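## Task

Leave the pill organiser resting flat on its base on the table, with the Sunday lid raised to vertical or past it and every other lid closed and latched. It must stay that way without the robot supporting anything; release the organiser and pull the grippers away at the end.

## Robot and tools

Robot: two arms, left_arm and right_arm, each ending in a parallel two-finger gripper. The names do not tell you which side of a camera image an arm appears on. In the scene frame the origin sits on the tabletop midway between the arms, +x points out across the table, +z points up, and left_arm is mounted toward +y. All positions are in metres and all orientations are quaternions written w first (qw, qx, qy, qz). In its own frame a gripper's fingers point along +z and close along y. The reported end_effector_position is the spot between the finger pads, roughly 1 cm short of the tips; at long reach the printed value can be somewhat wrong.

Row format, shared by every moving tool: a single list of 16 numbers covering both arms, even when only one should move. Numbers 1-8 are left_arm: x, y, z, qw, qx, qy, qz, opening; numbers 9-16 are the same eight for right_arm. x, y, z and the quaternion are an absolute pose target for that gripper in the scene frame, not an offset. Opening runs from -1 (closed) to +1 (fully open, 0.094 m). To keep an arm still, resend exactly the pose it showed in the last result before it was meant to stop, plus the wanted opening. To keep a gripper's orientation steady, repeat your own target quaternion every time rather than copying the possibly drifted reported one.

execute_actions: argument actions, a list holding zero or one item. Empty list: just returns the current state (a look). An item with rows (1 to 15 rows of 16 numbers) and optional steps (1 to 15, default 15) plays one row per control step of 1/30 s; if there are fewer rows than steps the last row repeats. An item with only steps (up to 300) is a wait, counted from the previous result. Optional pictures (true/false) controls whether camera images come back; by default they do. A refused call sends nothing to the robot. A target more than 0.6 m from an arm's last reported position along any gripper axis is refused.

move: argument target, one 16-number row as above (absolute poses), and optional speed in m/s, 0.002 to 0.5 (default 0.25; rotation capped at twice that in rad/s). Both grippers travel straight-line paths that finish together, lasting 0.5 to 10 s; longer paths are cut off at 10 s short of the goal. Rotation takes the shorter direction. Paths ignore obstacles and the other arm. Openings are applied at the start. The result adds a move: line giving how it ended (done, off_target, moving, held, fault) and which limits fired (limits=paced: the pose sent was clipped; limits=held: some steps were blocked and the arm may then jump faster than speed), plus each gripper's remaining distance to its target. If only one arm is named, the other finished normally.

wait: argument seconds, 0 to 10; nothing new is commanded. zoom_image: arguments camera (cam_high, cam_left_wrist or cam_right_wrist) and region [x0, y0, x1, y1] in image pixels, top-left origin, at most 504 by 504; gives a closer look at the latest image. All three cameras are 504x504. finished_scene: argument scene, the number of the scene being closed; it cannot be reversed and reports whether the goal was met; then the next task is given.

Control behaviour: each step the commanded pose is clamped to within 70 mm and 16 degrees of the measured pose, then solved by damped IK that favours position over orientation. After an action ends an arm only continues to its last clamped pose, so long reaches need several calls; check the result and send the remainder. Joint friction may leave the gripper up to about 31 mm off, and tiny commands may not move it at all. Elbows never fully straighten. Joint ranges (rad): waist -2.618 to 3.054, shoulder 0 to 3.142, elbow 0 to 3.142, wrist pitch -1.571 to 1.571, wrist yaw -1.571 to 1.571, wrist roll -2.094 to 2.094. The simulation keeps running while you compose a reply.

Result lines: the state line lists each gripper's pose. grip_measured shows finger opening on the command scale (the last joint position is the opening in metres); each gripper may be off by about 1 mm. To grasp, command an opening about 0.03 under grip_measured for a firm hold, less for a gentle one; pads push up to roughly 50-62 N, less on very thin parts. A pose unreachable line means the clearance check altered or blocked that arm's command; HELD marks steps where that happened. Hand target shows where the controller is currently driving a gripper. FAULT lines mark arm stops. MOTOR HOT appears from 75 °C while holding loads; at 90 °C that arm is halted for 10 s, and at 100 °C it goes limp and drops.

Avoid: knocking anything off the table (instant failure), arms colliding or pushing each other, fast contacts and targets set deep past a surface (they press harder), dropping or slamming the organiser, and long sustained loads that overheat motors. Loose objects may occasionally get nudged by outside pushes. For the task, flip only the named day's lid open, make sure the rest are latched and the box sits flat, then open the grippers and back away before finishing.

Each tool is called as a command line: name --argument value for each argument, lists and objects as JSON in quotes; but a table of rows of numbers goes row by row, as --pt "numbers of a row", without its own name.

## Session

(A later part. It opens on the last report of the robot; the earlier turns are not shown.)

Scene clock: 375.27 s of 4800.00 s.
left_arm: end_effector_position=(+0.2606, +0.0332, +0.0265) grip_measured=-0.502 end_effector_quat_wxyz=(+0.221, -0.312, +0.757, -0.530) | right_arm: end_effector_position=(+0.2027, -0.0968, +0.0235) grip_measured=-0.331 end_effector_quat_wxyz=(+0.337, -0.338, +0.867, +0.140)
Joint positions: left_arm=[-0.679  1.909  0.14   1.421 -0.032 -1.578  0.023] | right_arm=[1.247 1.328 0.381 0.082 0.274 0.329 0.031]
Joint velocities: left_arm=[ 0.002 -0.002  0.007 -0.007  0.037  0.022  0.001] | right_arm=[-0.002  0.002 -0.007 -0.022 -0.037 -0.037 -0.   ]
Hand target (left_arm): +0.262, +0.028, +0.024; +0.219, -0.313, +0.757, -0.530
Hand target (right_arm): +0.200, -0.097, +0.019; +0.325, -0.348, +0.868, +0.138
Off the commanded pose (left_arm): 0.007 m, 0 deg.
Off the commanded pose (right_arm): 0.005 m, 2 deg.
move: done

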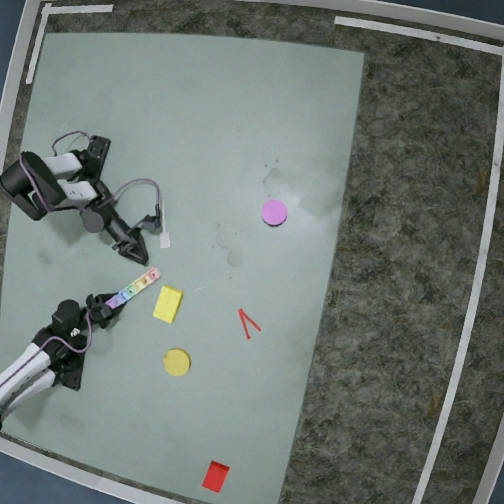

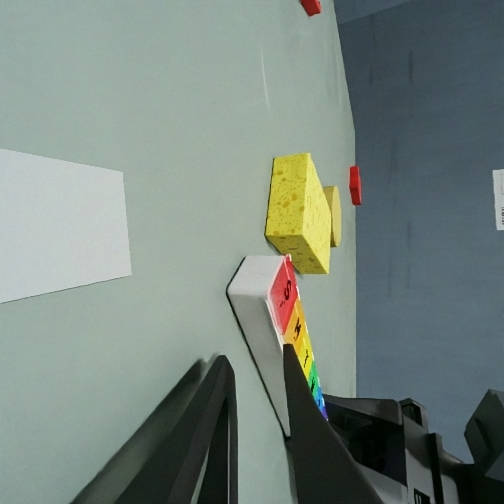

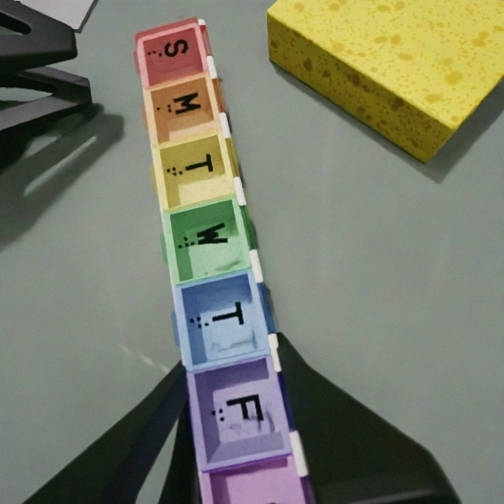

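move --target '[0.281,0.010,0.024,0.219,-0.313,0.757,-0.530,-0.5,0.200,-0.097,0.019,0.325,-0.348,0.868,0.138,-0.4]' --speed 0.03

zoom_image --camera "cam_left_wrist" --region '[190, 230, 370, 410]'

zoom_image --camera "cam_right_wrist" --region '[60, 0, 260, 200]'

Scene clock: 396.53 s of 4800.00 s.
left_arm: end_effector_position=(+0.2801, +0.0124, +0.0407) grip_measured=-0.502 end_effector_quat_wxyz=(+0.228, -0.307, +0.743, -0.549) | right_arm: end_effector_position=(+0.2027, -0.0968, +0.0235) grip_measured=-0.331 end_effector_quat_wxyz=(+0.338, -0.338, +0.867, +0.140)
Joint positions: left_arm=[-0.679  1.909  0.237  1.375 -0.032 -1.578  0.023] | right_arm=[1.247 1.328 0.381 0.082 0.274 0.329 0.031]
Joint velocities: left_arm=[-0.002 -0.002  0.012 -0.007  0.022  0.037 -0.   ] | right_arm=[ 0.002 -0.012 -0.007 -0.022  0.007 -0.022  0.001]
Hand target (left_arm): +0.280, +0.011, +0.025; +0.219, -0.313, +0.757, -0.530
Hand target (right_arm): +0.200, -0.097, +0.019; +0.325, -0.348, +0.868, +0.138
Off the commanded pose (left_arm): 0.017 m, 3 deg.
Off the commanded pose (right_arm): 0.005 m, 2 deg.
After step 90, 17.00 s passed at rest.
move: off_target (left_arm)

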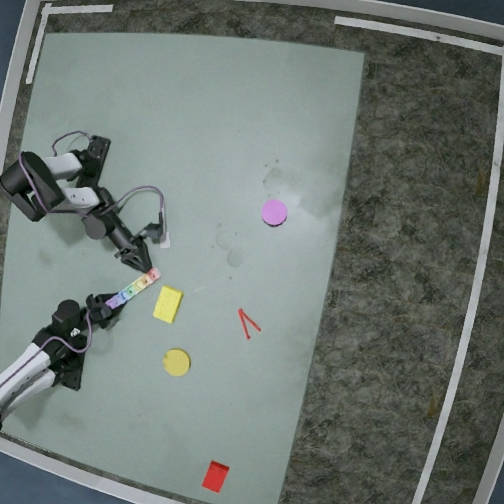

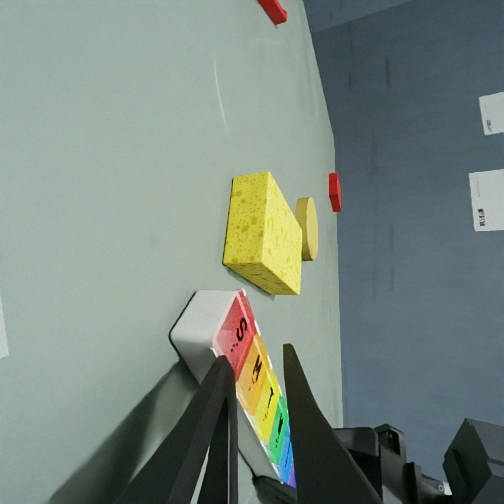

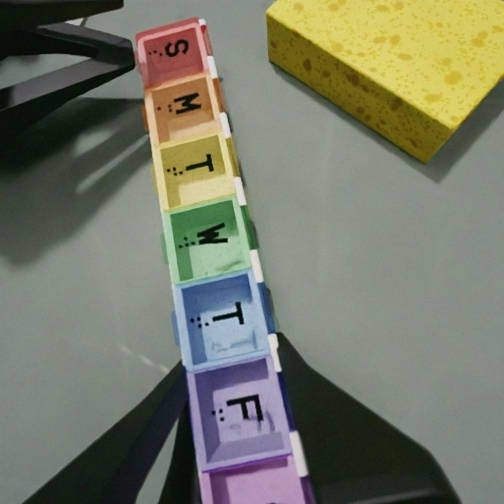

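Region (190, 230, 370, 410) of cam_left_wrist's 504x504 image, scaled by 2.800, with more detail than that image has.

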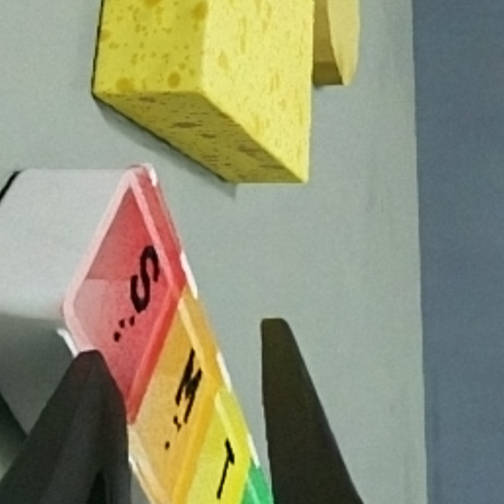

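Region (60, 0, 260, 200) of cam_right_wrist's 504x504 image, scaled by 2.520, with more detail than that image has.

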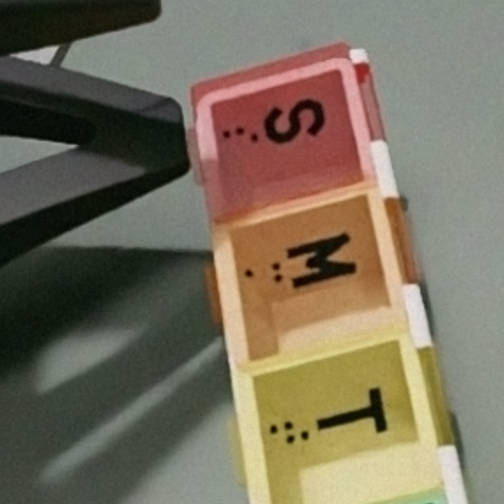

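move --target '[0.272,0.020,0.012,0.219,-0.313,0.757,-0.530,-0.5,0.200,-0.097,0.019,0.325,-0.348,0.868,0.138,-0.4]' --speed 0.03

Scene clock: 403.60 s of 4800.00 s.
left_arm: end_effector_position=(+0.2817, +0.0107, +0.0406) grip_measured=-0.502 end_effector_quat_wxyz=(+0.234, -0.302, +0.731, -0.565) | right_arm: end_effector_position=(+0.2031, -0.0971, +0.0237) grip_measured=-0.331 end_effector_quat_wxyz=(+0.338, -0.337, +0.868, +0.139)
Joint positions: left_arm=[-0.679  1.993  0.237  1.501 -0.032 -1.578  0.023] | right_arm=[1.247 1.328 0.381 0.082 0.277 0.331 0.031]
Joint velocities: left_arm=[ 0.012  0.012  0.002  0.066 -0.066 -0.022  0.   ] | right_arm=[ 0.012 -0.002 -0.002 -0.037  0.007 -0.051  0.001]
Hand target (left_arm): +0.271, +0.021, +0.014; +0.219, -0.313, +0.757, -0.530
Hand target (right_arm): +0.200, -0.097, +0.019; +0.325, -0.348, +0.868, +0.138
Off the commanded pose (left_arm): 0.032 m, 5 deg.
Off the commanded pose (right_arm): 0.006 m, 2 deg.
After step 90, 2.80 s passed at rest.
move: off_target (left_arm)

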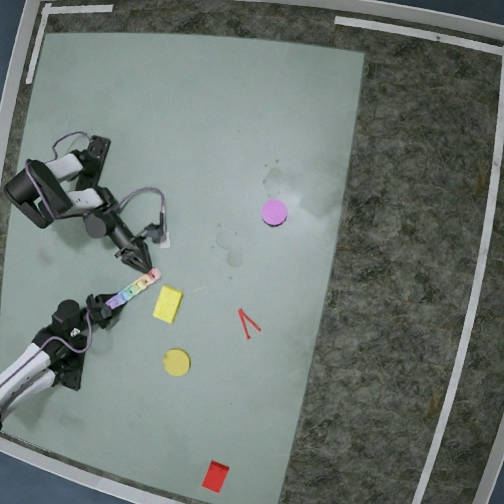

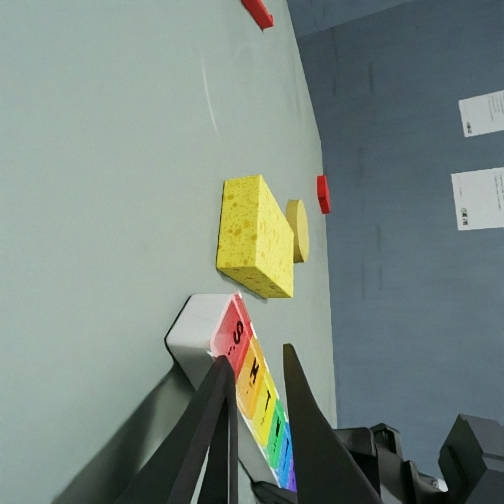

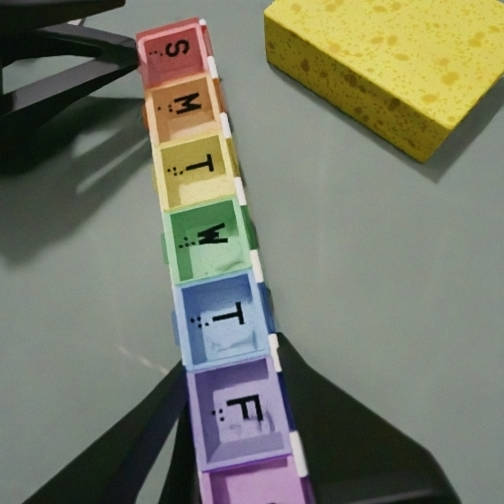

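move --target '[0.258,0.034,0.04,0.219,-0.313,0.757,-0.530,-0.5,0.200,-0.097,0.019,0.325,-0.348,0.868,0.138,-0.4]' --speed 0.05

move --target '[0.262,0.030,0.02,0.219,-0.313,0.757,-0.530,-0.5,0.200,-0.097,0.019,0.325,-0.348,0.868,0.138,-0.4]' --speed 0.05

Scene clock: 411.20 s of 4800.00 s.
left_arm: end_effector_position=(+0.2645, +0.0292, +0.0463) grip_measured=-0.502 end_effector_quat_wxyz=(+0.226, -0.308, +0.748, -0.543) | right_arm: end_effector_position=(+0.2025, -0.0967, +0.0235) grip_measured=-0.331 end_effector_quat_wxyz=(+0.337, -0.338, +0.867, +0.141)
Joint positions: left_arm=[-0.679  1.793  0.153  1.326 -0.032 -1.578  0.023] | right_arm=[1.247 1.328 0.381 0.082 0.272 0.329 0.031]
Joint velocities: left_arm=[-0.012 -0.012  0.002  0.022  0.007  0.037 -0.   ] | right_arm=[ 0.007 -0.002 -0.002 -0.066 -0.022  0.007  0.   ]
Hand target (left_arm): +0.258, +0.034, +0.040; +0.219, -0.313, +0.757, -0.531
Hand target (right_arm): +0.200, -0.097, +0.019; +0.325, -0.348, +0.868, +0.138
Off the commanded pose (left_arm): 0.010 m, 2 deg.
Off the commanded pose (right_arm): 0.005 m, 2 deg.
After step 90, 3.10 s passed at rest.
move: done

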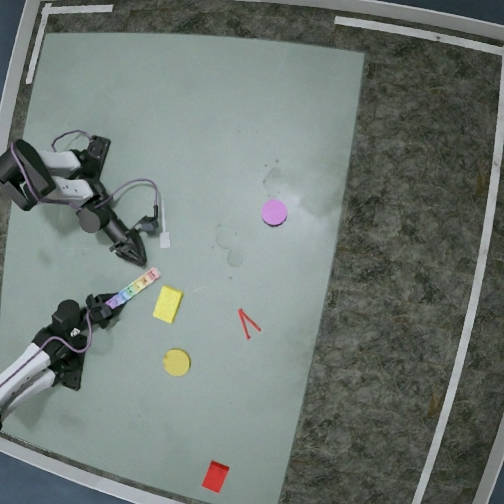

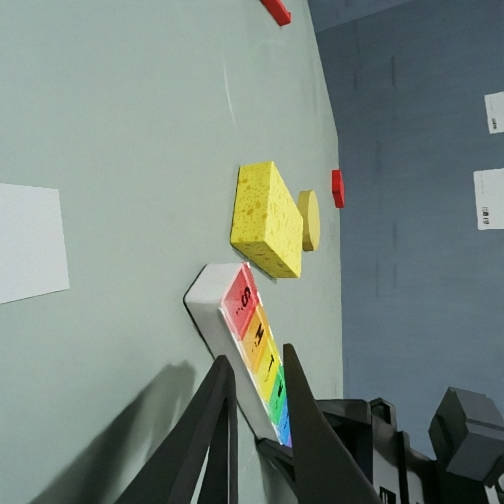

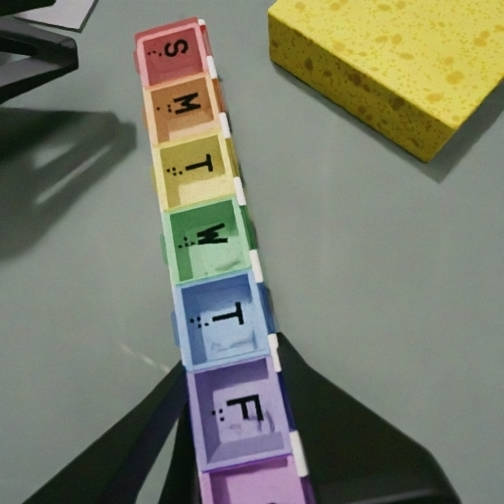

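Scene clock: 412.27 s of 4800.00 s.
left_arm: end_effector_position=(+0.2638, +0.0299, +0.0280) grip_measured=-0.502 end_effector_quat_wxyz=(+0.223, -0.310, +0.752, -0.537) | right_arm: end_effector_position=(+0.2025, -0.0966, +0.0235) grip_measured=-0.331 end_effector_quat_wxyz=(+0.337, -0.338, +0.867, +0.141)
Joint positions: left_arm=[-0.679  1.938  0.153  1.455 -0.032 -1.578  0.023] | right_arm=[1.247 1.328 0.381 0.082 0.272 0.329 0.031]
Joint velocities: left_arm=[-0.007 -0.017 -0.007  0.037  0.022  0.037  0.001] | right_arm=[-0.017  0.002 -0.002 -0.022 -0.007 -0.066  0.   ]
Hand target (left_arm): +0.262, +0.030, +0.021; +0.219, -0.313, +0.757, -0.530
Hand target (right_arm): +0.200, -0.097, +0.019; +0.325, -0.348, +0.868, +0.138
Off the commanded pose (left_arm): 0.008 m, 1 deg.
Off the commanded pose (right_arm): 0.005 m, 2 deg.
move: done

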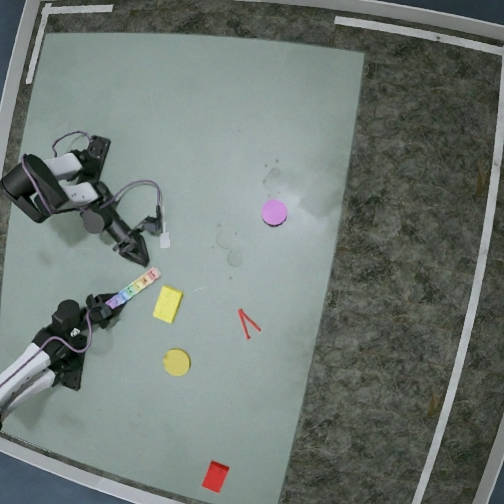

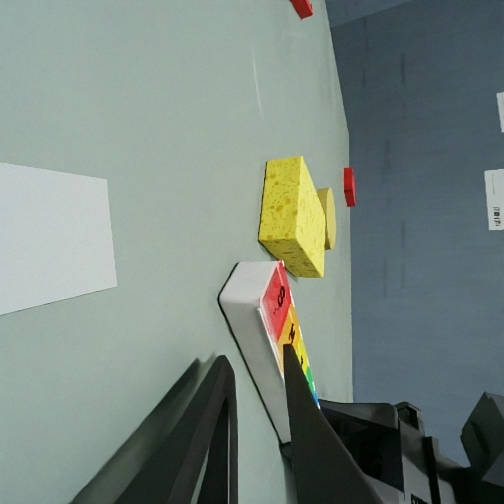

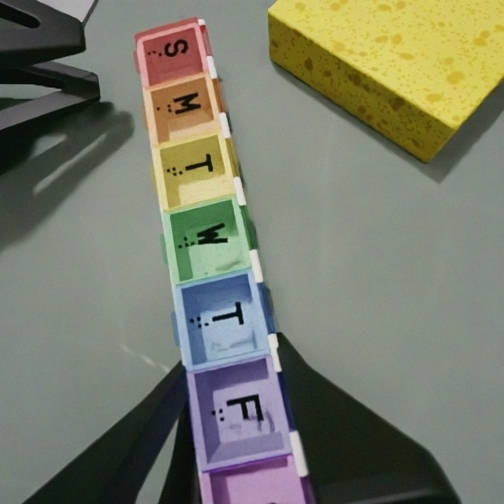

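move --target '[0.273,0.020,0.011,0.219,-0.313,0.757,-0.530,-0.5,0.200,-0.097,0.019,0.325,-0.348,0.868,0.138,-0.4]' --speed 0.03

Scene clock: 420.77 s of 4800.00 s.
left_arm: end_effector_position=(+0.2720, +0.0211, +0.0255) grip_measured=-0.502 end_effector_quat_wxyz=(+0.226, -0.308, +0.746, -0.545) | right_arm: end_effector_position=(+0.2025, -0.0966, +0.0235) grip_measured=-0.331 end_effector_quat_wxyz=(+0.337, -0.338, +0.867, +0.141)
Joint positions: left_arm=[-0.679  2.011  0.196  1.507 -0.032 -1.579  0.023] | right_arm=[1.247 1.328 0.381 0.082 0.272 0.329 0.031]
Joint velocities: left_arm=[-0.002 -0.012 -0.012 -0.051 -0.051  0.081 -0.   ] | right_arm=[-0.007 -0.002  0.002 -0.066  0.007  0.066  0.001]
Hand target (left_arm): +0.273, +0.021, +0.012; +0.219, -0.313, +0.757, -0.530
Hand target (right_arm): +0.200, -0.097, +0.019; +0.325, -0.348, +0.868, +0.138
Off the commanded pose (left_arm): 0.015 m, 2 deg.
Off the commanded pose (right_arm): 0.005 m, 2 deg.
After step 90, 4.50 s passed at rest.
move: off_target (left_arm)

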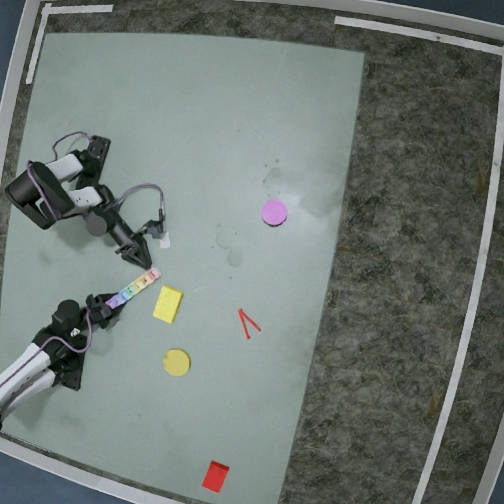

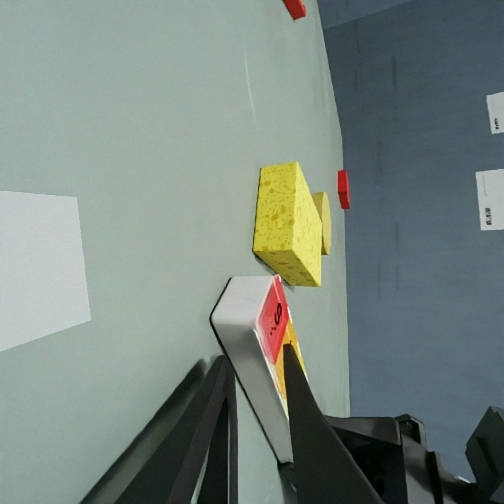

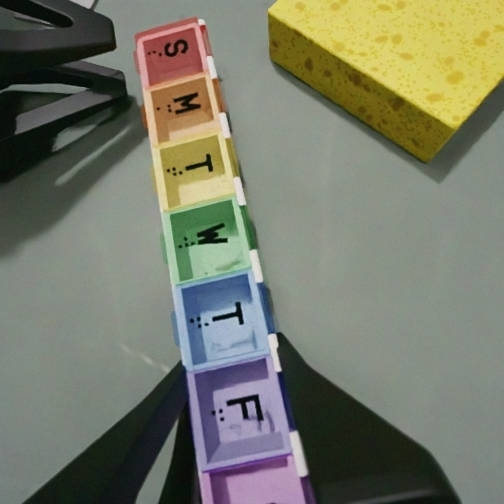

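move --target '[0.284,0.009,0.012,0.219,-0.313,0.757,-0.530,-0.5,0.200,-0.097,0.019,0.325,-0.348,0.868,0.138,-0.4]' --speed 0.02

zoom_image --camera "cam_left_wrist" --region '[190, 230, 370, 410]'

zoom_image --camera "cam_right_wrist" --region '[60, 0, 260, 200]'

Scene clock: 434.67 s of 4800.00 s.
left_arm: end_effector_position=(+0.2816, +0.0109, +0.0274) grip_measured=-0.502 end_effector_quat_wxyz=(+0.227, -0.307, +0.744, -0.548) | right_arm: end_effector_position=(+0.2030, -0.0970, +0.0237) grip_measured=-0.331 end_effector_quat_wxyz=(+0.338, -0.338, +0.867, +0.139)
Joint positions: left_arm=[-0.679  2.011  0.25   1.46  -0.032 -1.579  0.023] | right_arm=[1.247 1.328 0.381 0.082 0.276 0.329 0.031]
Joint velocities: left_arm=[-0.002 -0.012  0.027 -0.037  0.037 -0.037  0.   ] | right_arm=[ 0.017  0.002 -0.027 -0.007  0.066 -0.022 -0.   ]
Hand target (left_arm): +0.283, +0.010, +0.013; +0.219, -0.313, +0.757, -0.530
Hand target (right_arm): +0.200, -0.097, +0.019; +0.325, -0.348, +0.868, +0.138
Off the commanded pose (left_arm): 0.016 m, 3 deg.
Off the commanded pose (right_arm): 0.006 m, 2 deg.
After step 90, 9.60 s passed at rest.
move: off_target (left_arm)

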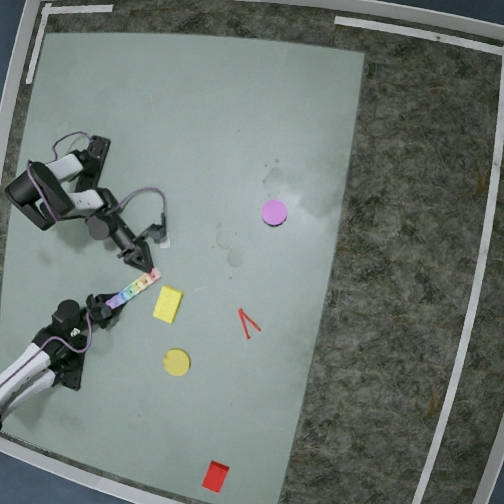

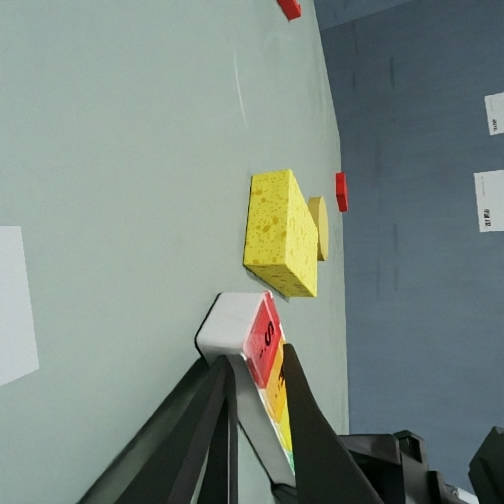

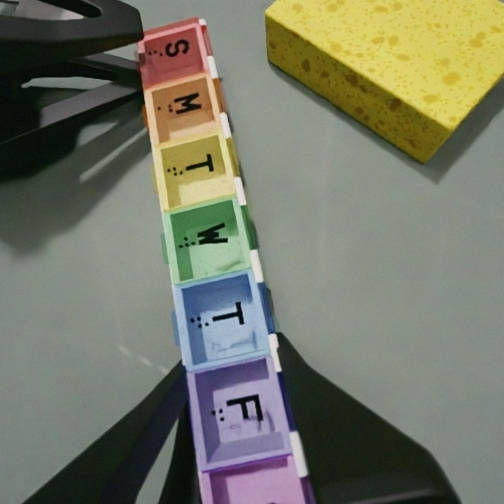

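Region (190, 230, 370, 410) of cam_left_wrist's 504x504 image, scaled by 2.800, with more detail than that image has.

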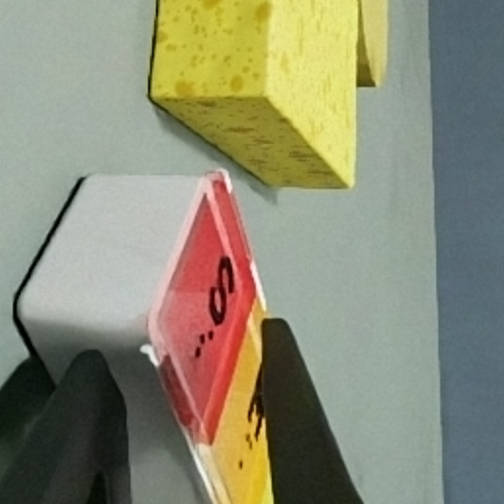

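Region (60, 0, 260, 200) of cam_right_wrist's 504x504 image, scaled by 2.520, with more detail than that image has.

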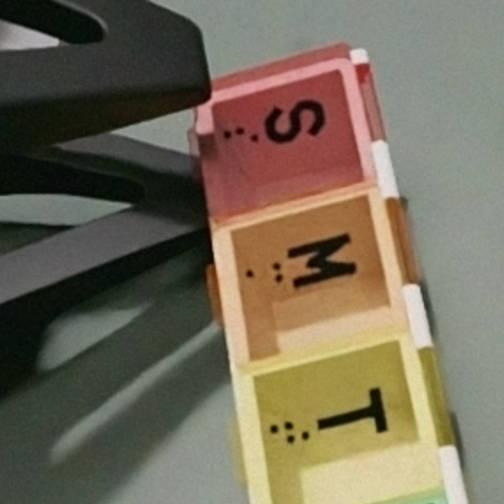

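move --target '[0.284,0.008,0.027,0.227,-0.307,0.744,-0.548,-0.8,0.200,-0.097,0.019,0.325,-0.348,0.868,0.138,-0.4]' --speed 0.02

zoom_image --camera "cam_left_wrist" --region '[190, 230, 370, 410]'

zoom_image --camera "cam_right_wrist" --region '[60, 0, 260, 200]'

Scene clock: 451.13 s of 4800.00 s.
left_arm: end_effector_position=(+0.2815, +0.0109, +0.0267) grip_measured=-0.797 end_effector_quat_wxyz=(+0.227, -0.308, +0.745, -0.547) | right_arm: end_effector_position=(+0.2042, -0.0977, +0.0240) grip_measured=-0.331 end_effector_quat_wxyz=(+0.341, -0.335, +0.868, +0.137)
Joint positions: left_arm=[-0.679  2.011  0.251  1.456 -0.032 -1.579  0.01 ] | right_arm=[1.247 1.328 0.381 0.082 0.284 0.331 0.031]
Joint velocities: left_arm=[-0.002  0.022  0.007 -0.007  0.007 -0.051 -0.001] | right_arm=[-0.017  0.012 -0.007 -0.022 -0.051  0.022 -0.   ]
Hand target (left_arm): +0.284, +0.008, +0.027; +0.227, -0.307, +0.744, -0.548
Hand target (right_arm): +0.200, -0.097, +0.019; +0.325, -0.348, +0.868, +0.138
Off the commanded pose (left_arm): 0.004 m, 0 deg.
Off the commanded pose (right_arm): 0.007 m, 2 deg.
After step 90, 12.40 s passed at rest.
move: done

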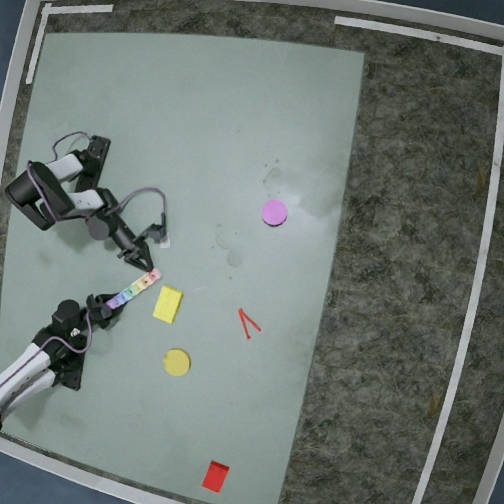

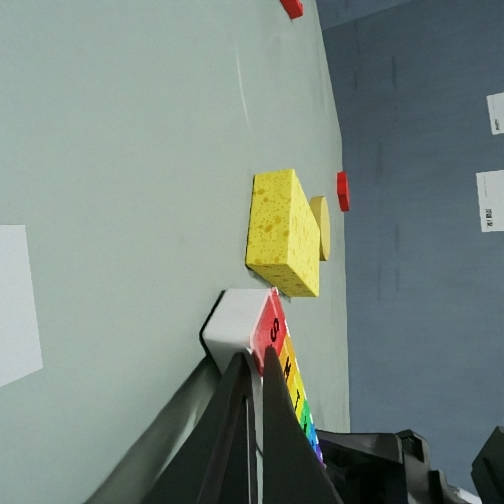

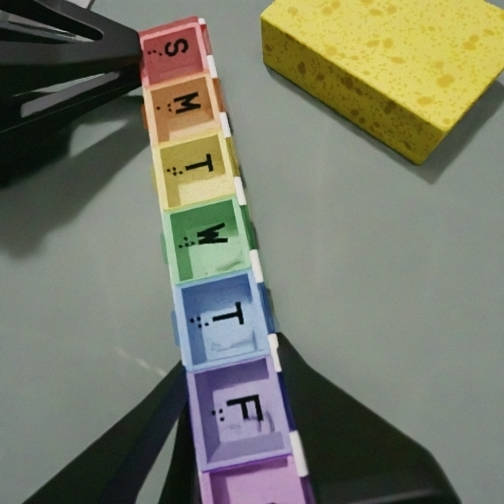

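Region (190, 230, 370, 410) of cam_left_wrist's 504x504 image, scaled by 2.800, with more detail than that image has.

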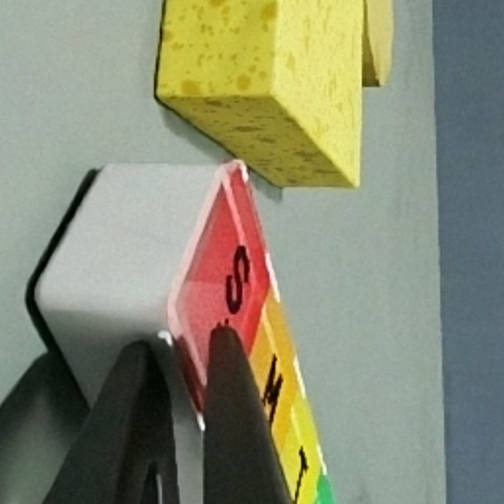

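Region (60, 0, 260, 200) of cam_right_wrist's 504x504 image, scaled by 2.520, with more detail than that image has.

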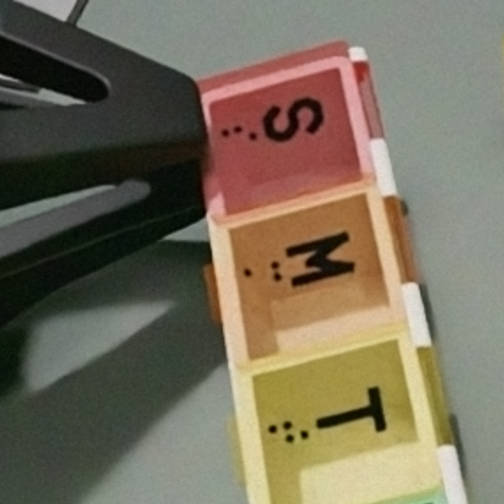

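move --target '[0.285,0.007,0.027,0.227,-0.307,0.744,-0.548,-0.97,0.200,-0.097,0.019,0.325,-0.348,0.868,0.138,-0.4]' --speed 0.02

zoom_image --camera "cam_left_wrist" --region '[190, 230, 370, 410]'

Scene clock: 457.47 s of 4800.00 s.
left_arm: end_effector_position=(+0.2815, +0.0109, +0.0267) grip_measured=-0.952 end_effector_quat_wxyz=(+0.227, -0.308, +0.745, -0.547) | right_arm: end_effector_position=(+0.2045, -0.0979, +0.0241) grip_measured=-0.331 end_effector_quat_wxyz=(+0.341, -0.334, +0.868, +0.136)
Joint positions: left_arm=[-0.679  2.011  0.251  1.456 -0.032 -1.579  0.002] | right_arm=[1.247 1.328 0.381 0.082 0.287 0.332 0.031]
Joint velocities: left_arm=[-0.002 -0.007 -0.007  0.007  0.037  0.022 -0.   ] | right_arm=[ 0.012  0.002  0.002 -0.022  0.066  0.007 -0.001]
Hand target (left_arm): +0.285, +0.007, +0.027; +0.227, -0.307, +0.744, -0.548
Hand target (right_arm): +0.200, -0.097, +0.019; +0.325, -0.348, +0.868, +0.138
Off the commanded pose (left_arm): 0.005 m, 0 deg.
Off the commanded pose (right_arm): 0.007 m, 2 deg.
After step 90, 2.10 s passed at rest.
move: done

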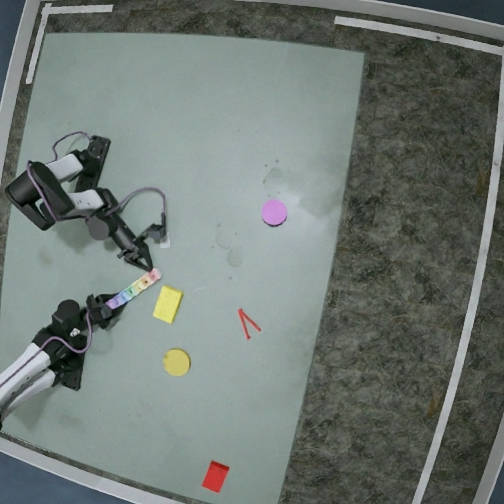

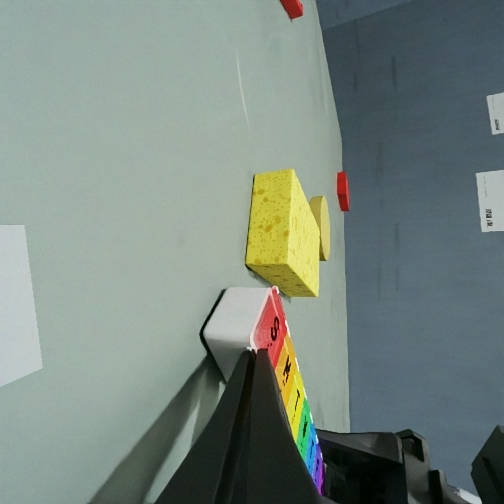

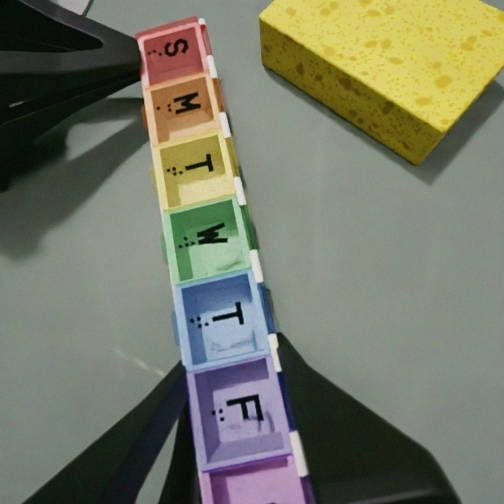

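Region (190, 230, 370, 410) of cam_left_wrist's 504x504 image, scaled by 2.800, with more detail than that image has.

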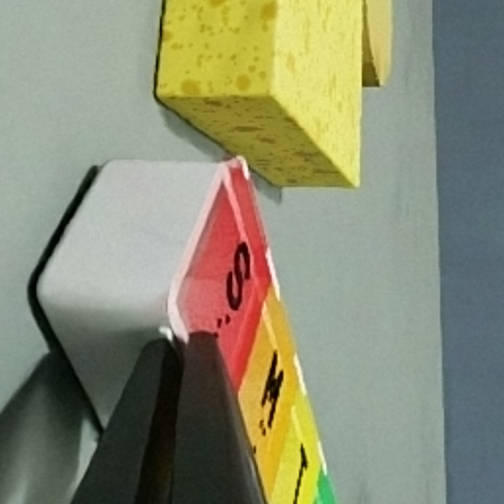

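move --target '[0.285,0.007,0.05,0.227,-0.307,0.744,-0.548,-1,0.200,-0.097,0.019,0.325,-0.348,0.868,0.138,-0.4]' --speed 0.02

zoom_image --camera "cam_left_wrist" --region '[190, 230, 370, 410]'

Scene clock: 465.03 s of 4800.00 s.
left_arm: end_effector_position=(+0.2793, +0.0144, +0.0305) grip_measured=-0.956 end_effector_quat_wxyz=(+0.220, -0.315, +0.760, -0.524) | right_arm: end_effector_position=(+0.2034, -0.0953, +0.0251) grip_measured=-0.331 end_effector_quat_wxyz=(+0.341, -0.336, +0.866, +0.143)
Joint positions: left_arm=[-0.679  1.873  0.251  1.26  -0.037 -1.579  0.002] | right_arm=[1.247 1.328 0.381 0.092 0.274 0.331 0.031]
Joint velocities: left_arm=[-0.012 -0.046 -0.002 -0.007  0.051  0.022  0.   ] | right_arm=[-0.002 -0.002  0.007  0.007 -0.022  0.007  0.001]
Hand target (left_arm): +0.285, +0.007, +0.049; +0.227, -0.307, +0.744, -0.548
Hand target (right_arm): +0.200, -0.097, +0.019; +0.325, -0.348, +0.868, +0.138
Off the commanded pose (left_arm): 0.022 m, 4 deg.
Off the commanded pose (right_arm): 0.007 m, 2 deg.
After step 90, 3.13 s passed at rest.
move: off_target (left_arm)

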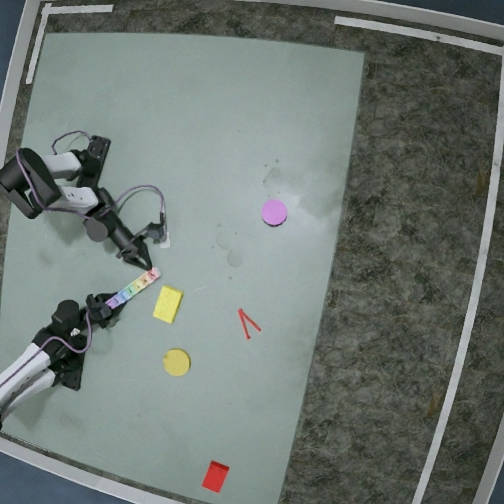

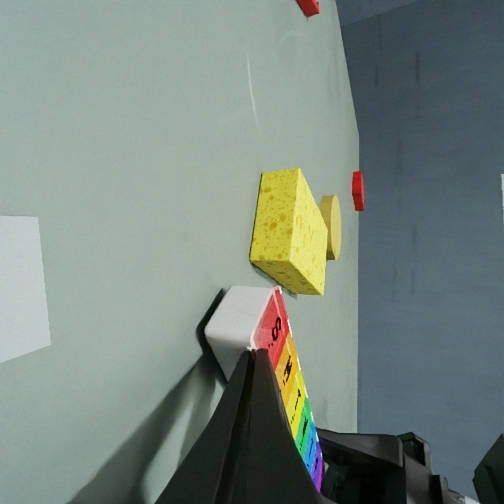

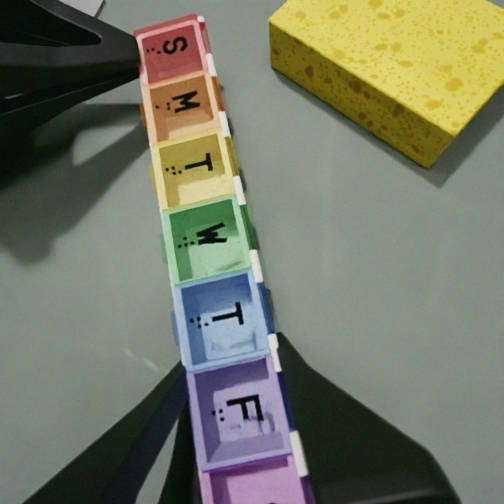

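Region (190, 230, 370, 410) of cam_left_wrist's 504x504 image, scaled by 2.800, with more detail than that image has.

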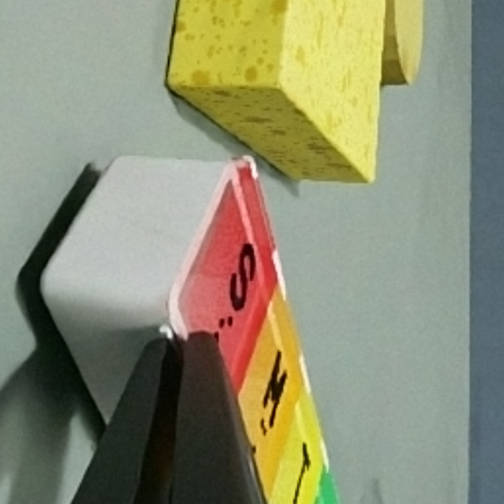

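move --target '[0.282,0.010,0.022,0.227,-0.307,0.744,-0.548,-1,0.203,-0.096,0.022,0.335,-0.342,0.867,0.140,0.15]' --speed 0.04

move --target '[0.282,0.010,0.022,0.227,-0.307,0.744,-0.548,-1,0.245,-0.057,0.018,0.325,-0.348,0.868,0.138,0.15]' --speed 0.05

Scene clock: 478.53 s of 4800.00 s.
left_arm: end_effector_position=(+0.2824, +0.0111, +0.0273) grip_measured=-0.960 end_effector_quat_wxyz=(+0.230, -0.308, +0.742, -0.549) | right_arm: end_effector_position=(+0.2034, -0.0953, +0.0250) grip_measured=+0.149 end_effector_quat_wxyz=(+0.341, -0.337, +0.866, +0.143)
Joint positions: left_arm=[-0.679  2.023  0.251  1.477 -0.037 -1.579  0.002] | right_arm=[1.247 1.328 0.381 0.091 0.274 0.329 0.054]
Joint velocities: left_arm=[ 0.002 -0.002  0.007  0.022 -0.007 -0.051 -0.001] | right_arm=[ 0.002 -0.002 -0.002  0.022  0.037  0.037 -0.   ]
Hand target (left_arm): +0.282, +0.010, +0.022; +0.227, -0.307, +0.744, -0.548
Hand target (right_arm): +0.203, -0.096, +0.022; +0.335, -0.342, +0.867, +0.140
Off the commanded pose (left_arm): 0.005 m, 0 deg.
Off the commanded pose (right_arm): 0.003 m, 1 deg.
After step 90, 9.40 s passed at rest.
move: done

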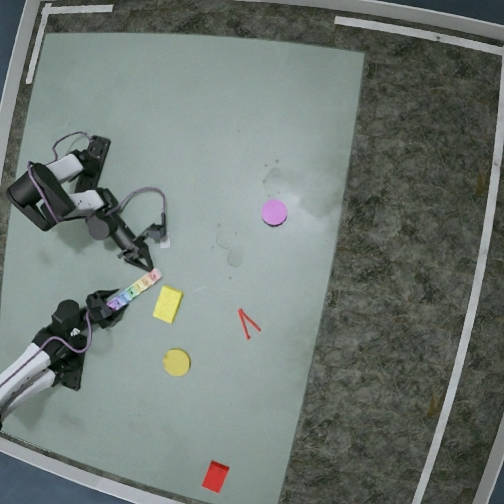

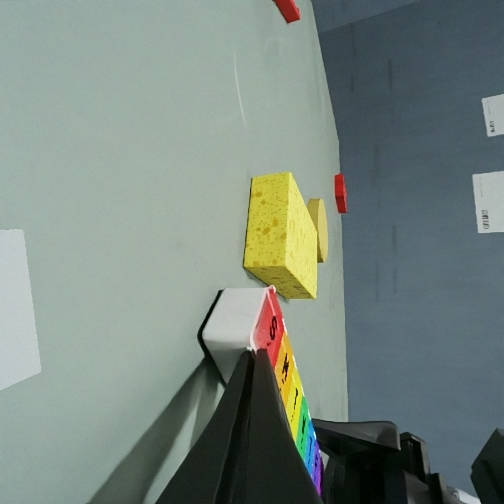

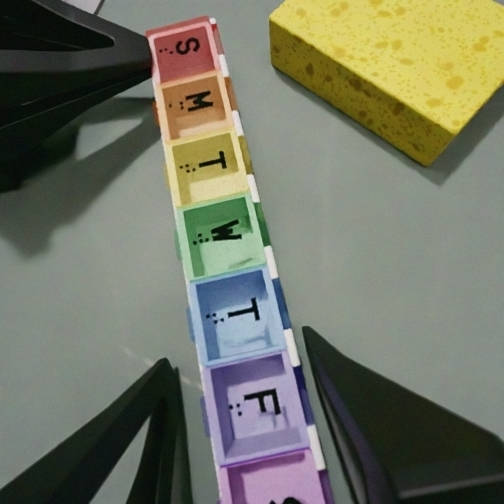

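Scene clock: 479.97 s of 4800.00 s.
left_arm: end_effector_position=(+0.2828, +0.0107, +0.0290) grip_measured=-0.960 end_effector_quat_wxyz=(+0.231, -0.307, +0.740, -0.552) | right_arm: end_effector_position=(+0.2454, -0.0567, +0.0243) grip_measured=+0.149 end_effector_quat_wxyz=(+0.338, -0.342, +0.865, +0.143)
Joint positions: left_arm=[-0.679  2.023  0.251  1.484 -0.037 -1.579  0.002] | right_arm=[1.147 1.558 0.567 0.149 0.202 0.245 0.054]
Joint velocities: left_arm=[ 0.002  0.022 -0.007  0.007 -0.007  0.007 -0.   ] | right_arm=[-0.022 -0.017 -0.002 -0.022  0.051 -0.051 -0.001]
Hand target (left_arm): +0.282, +0.010, +0.022; +0.227, -0.307, +0.744, -0.548
Hand target (right_arm): +0.246, -0.058, +0.018; +0.327, -0.349, +0.868, +0.136
Off the commanded pose (left_arm): 0.007 m, 1 deg.
Off the commanded pose (right_arm): 0.006 m, 2 deg.
move: done

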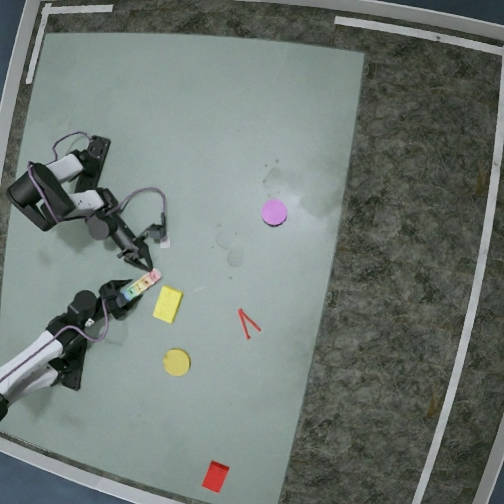

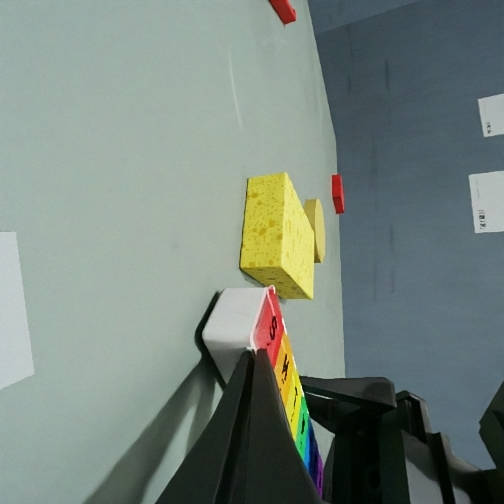

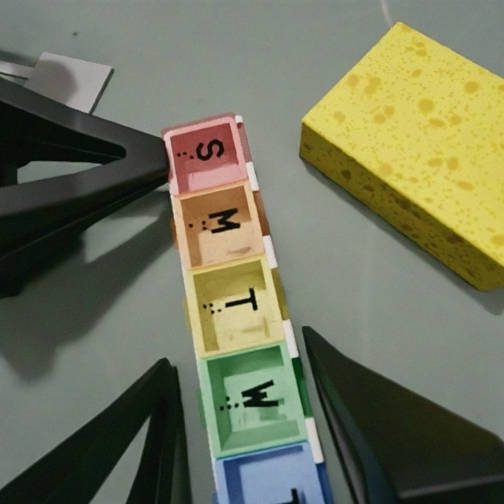

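move --target '[0.282,0.010,0.024,0.227,-0.307,0.744,-0.548,-1,0.248,-0.059,0.014,0.327,-0.349,0.868,0.136,-0.42]' --speed 0.03

move --target '[0.288,0.004,0.06,0.227,-0.307,0.744,-0.548,-1,0.248,-0.059,0.004,0.327,-0.349,0.868,0.136,-0.42]' --speed 0.02

zoom_image --camera "cam_left_wrist" --region '[190, 230, 370, 410]'

Scene clock: 490.00 s of 4800.00 s.
left_arm: end_effector_position=(+0.2841, +0.0121, +0.0287) grip_measured=-0.960 end_effector_quat_wxyz=(+0.235, -0.310, +0.739, -0.550) | right_arm: end_effector_position=(+0.2497, -0.0570, +0.0242) grip_measured=-0.323 end_effector_quat_wxyz=(+0.342, -0.338, +0.865, +0.141)
Joint positions: left_arm=[-0.679  2.023  0.251  1.483 -0.048 -1.579  0.002] | right_arm=[1.138 1.567 0.567 0.165 0.206 0.242 0.032]
Joint velocities: left_arm=[-0.007 -0.007 -0.002  0.007 -0.095 -0.066  0.   ] | right_arm=[-0.007 -0.007  0.002  0.081 -0.11   0.007  0.   ]
Hand target (left_arm): +0.282, +0.010, +0.024; +0.227, -0.307, +0.744, -0.548
Hand target (right_arm): +0.248, -0.059, +0.014; +0.327, -0.349, +0.868, +0.136
Off the commanded pose (left_arm): 0.006 m, 1 deg.
Off the commanded pose (right_arm): 0.011 m, 2 deg.
After step 90, 6.33 s passed at rest.
move: off_target (right_arm)

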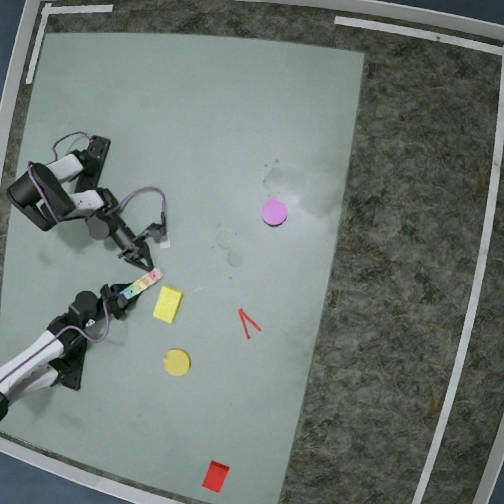

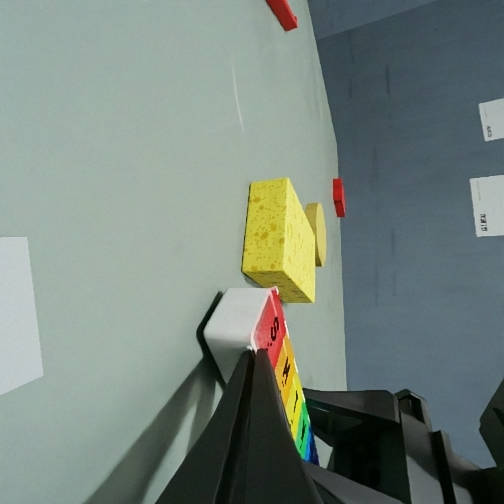

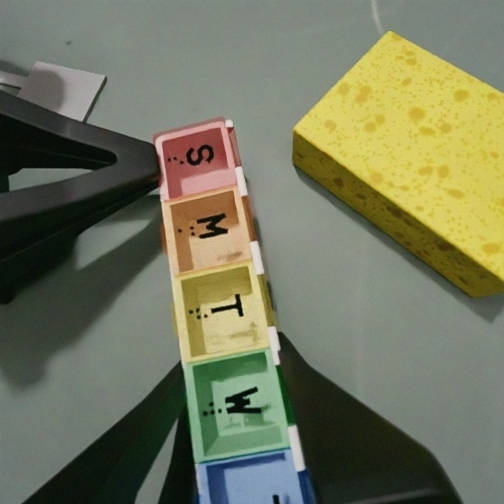

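Scene clock: 491.87 s of 4800.00 s.
left_arm: end_effector_position=(+0.2823, +0.0228, +0.0307) grip_measured=-0.960 end_effector_quat_wxyz=(+0.231, -0.329, +0.765, -0.503) | right_arm: end_effector_position=(+0.2509, -0.0469, +0.0245) grip_measured=-0.324 end_effector_quat_wxyz=(+0.350, -0.343, +0.857, +0.159)
Joint positions: left_arm=[-0.676  1.809  0.251  1.16  -0.075 -1.578  0.002] | right_arm=[1.138 1.595 0.567 0.23  0.183 0.23  0.032]
Joint velocities: left_arm=[ 0.002  0.002 -0.007 -0.051 -0.022  0.081  0.   ] | right_arm=[-0.007 -0.002 -0.002 -0.051  0.037 -0.007 -0.001]
Hand target (left_arm): +0.287, +0.006, +0.060; +0.228, -0.306, +0.745, -0.548
Hand target (right_arm): +0.248, -0.059, +0.005; +0.327, -0.349, +0.868, +0.136
Off the commanded pose (left_arm): 0.035 m, 6 deg.
Off the commanded pose (right_arm): 0.024 m, 4 deg.
move: off_target (left_arm, right_arm)

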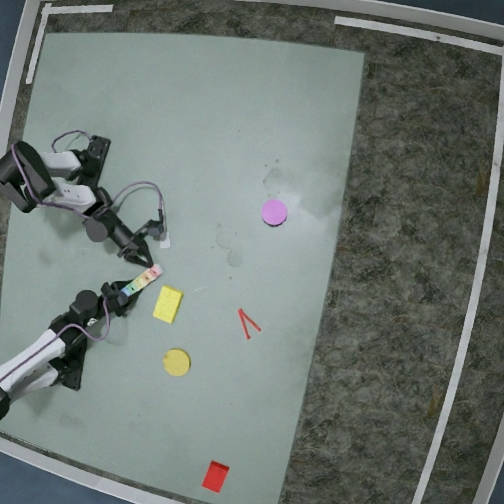

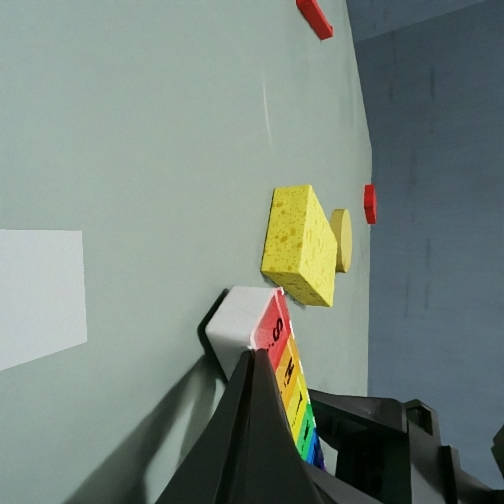

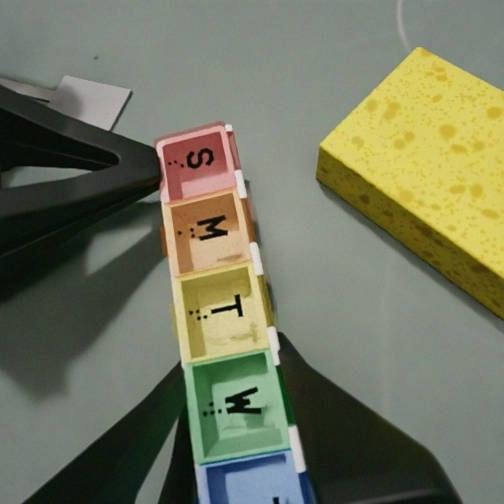

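Region (190, 230, 370, 410) of cam_left_wrist's 504x504 image, scaled by 2.800, with more detail than that image has.

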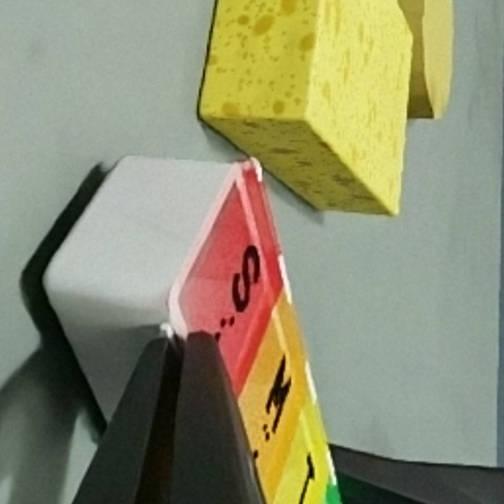

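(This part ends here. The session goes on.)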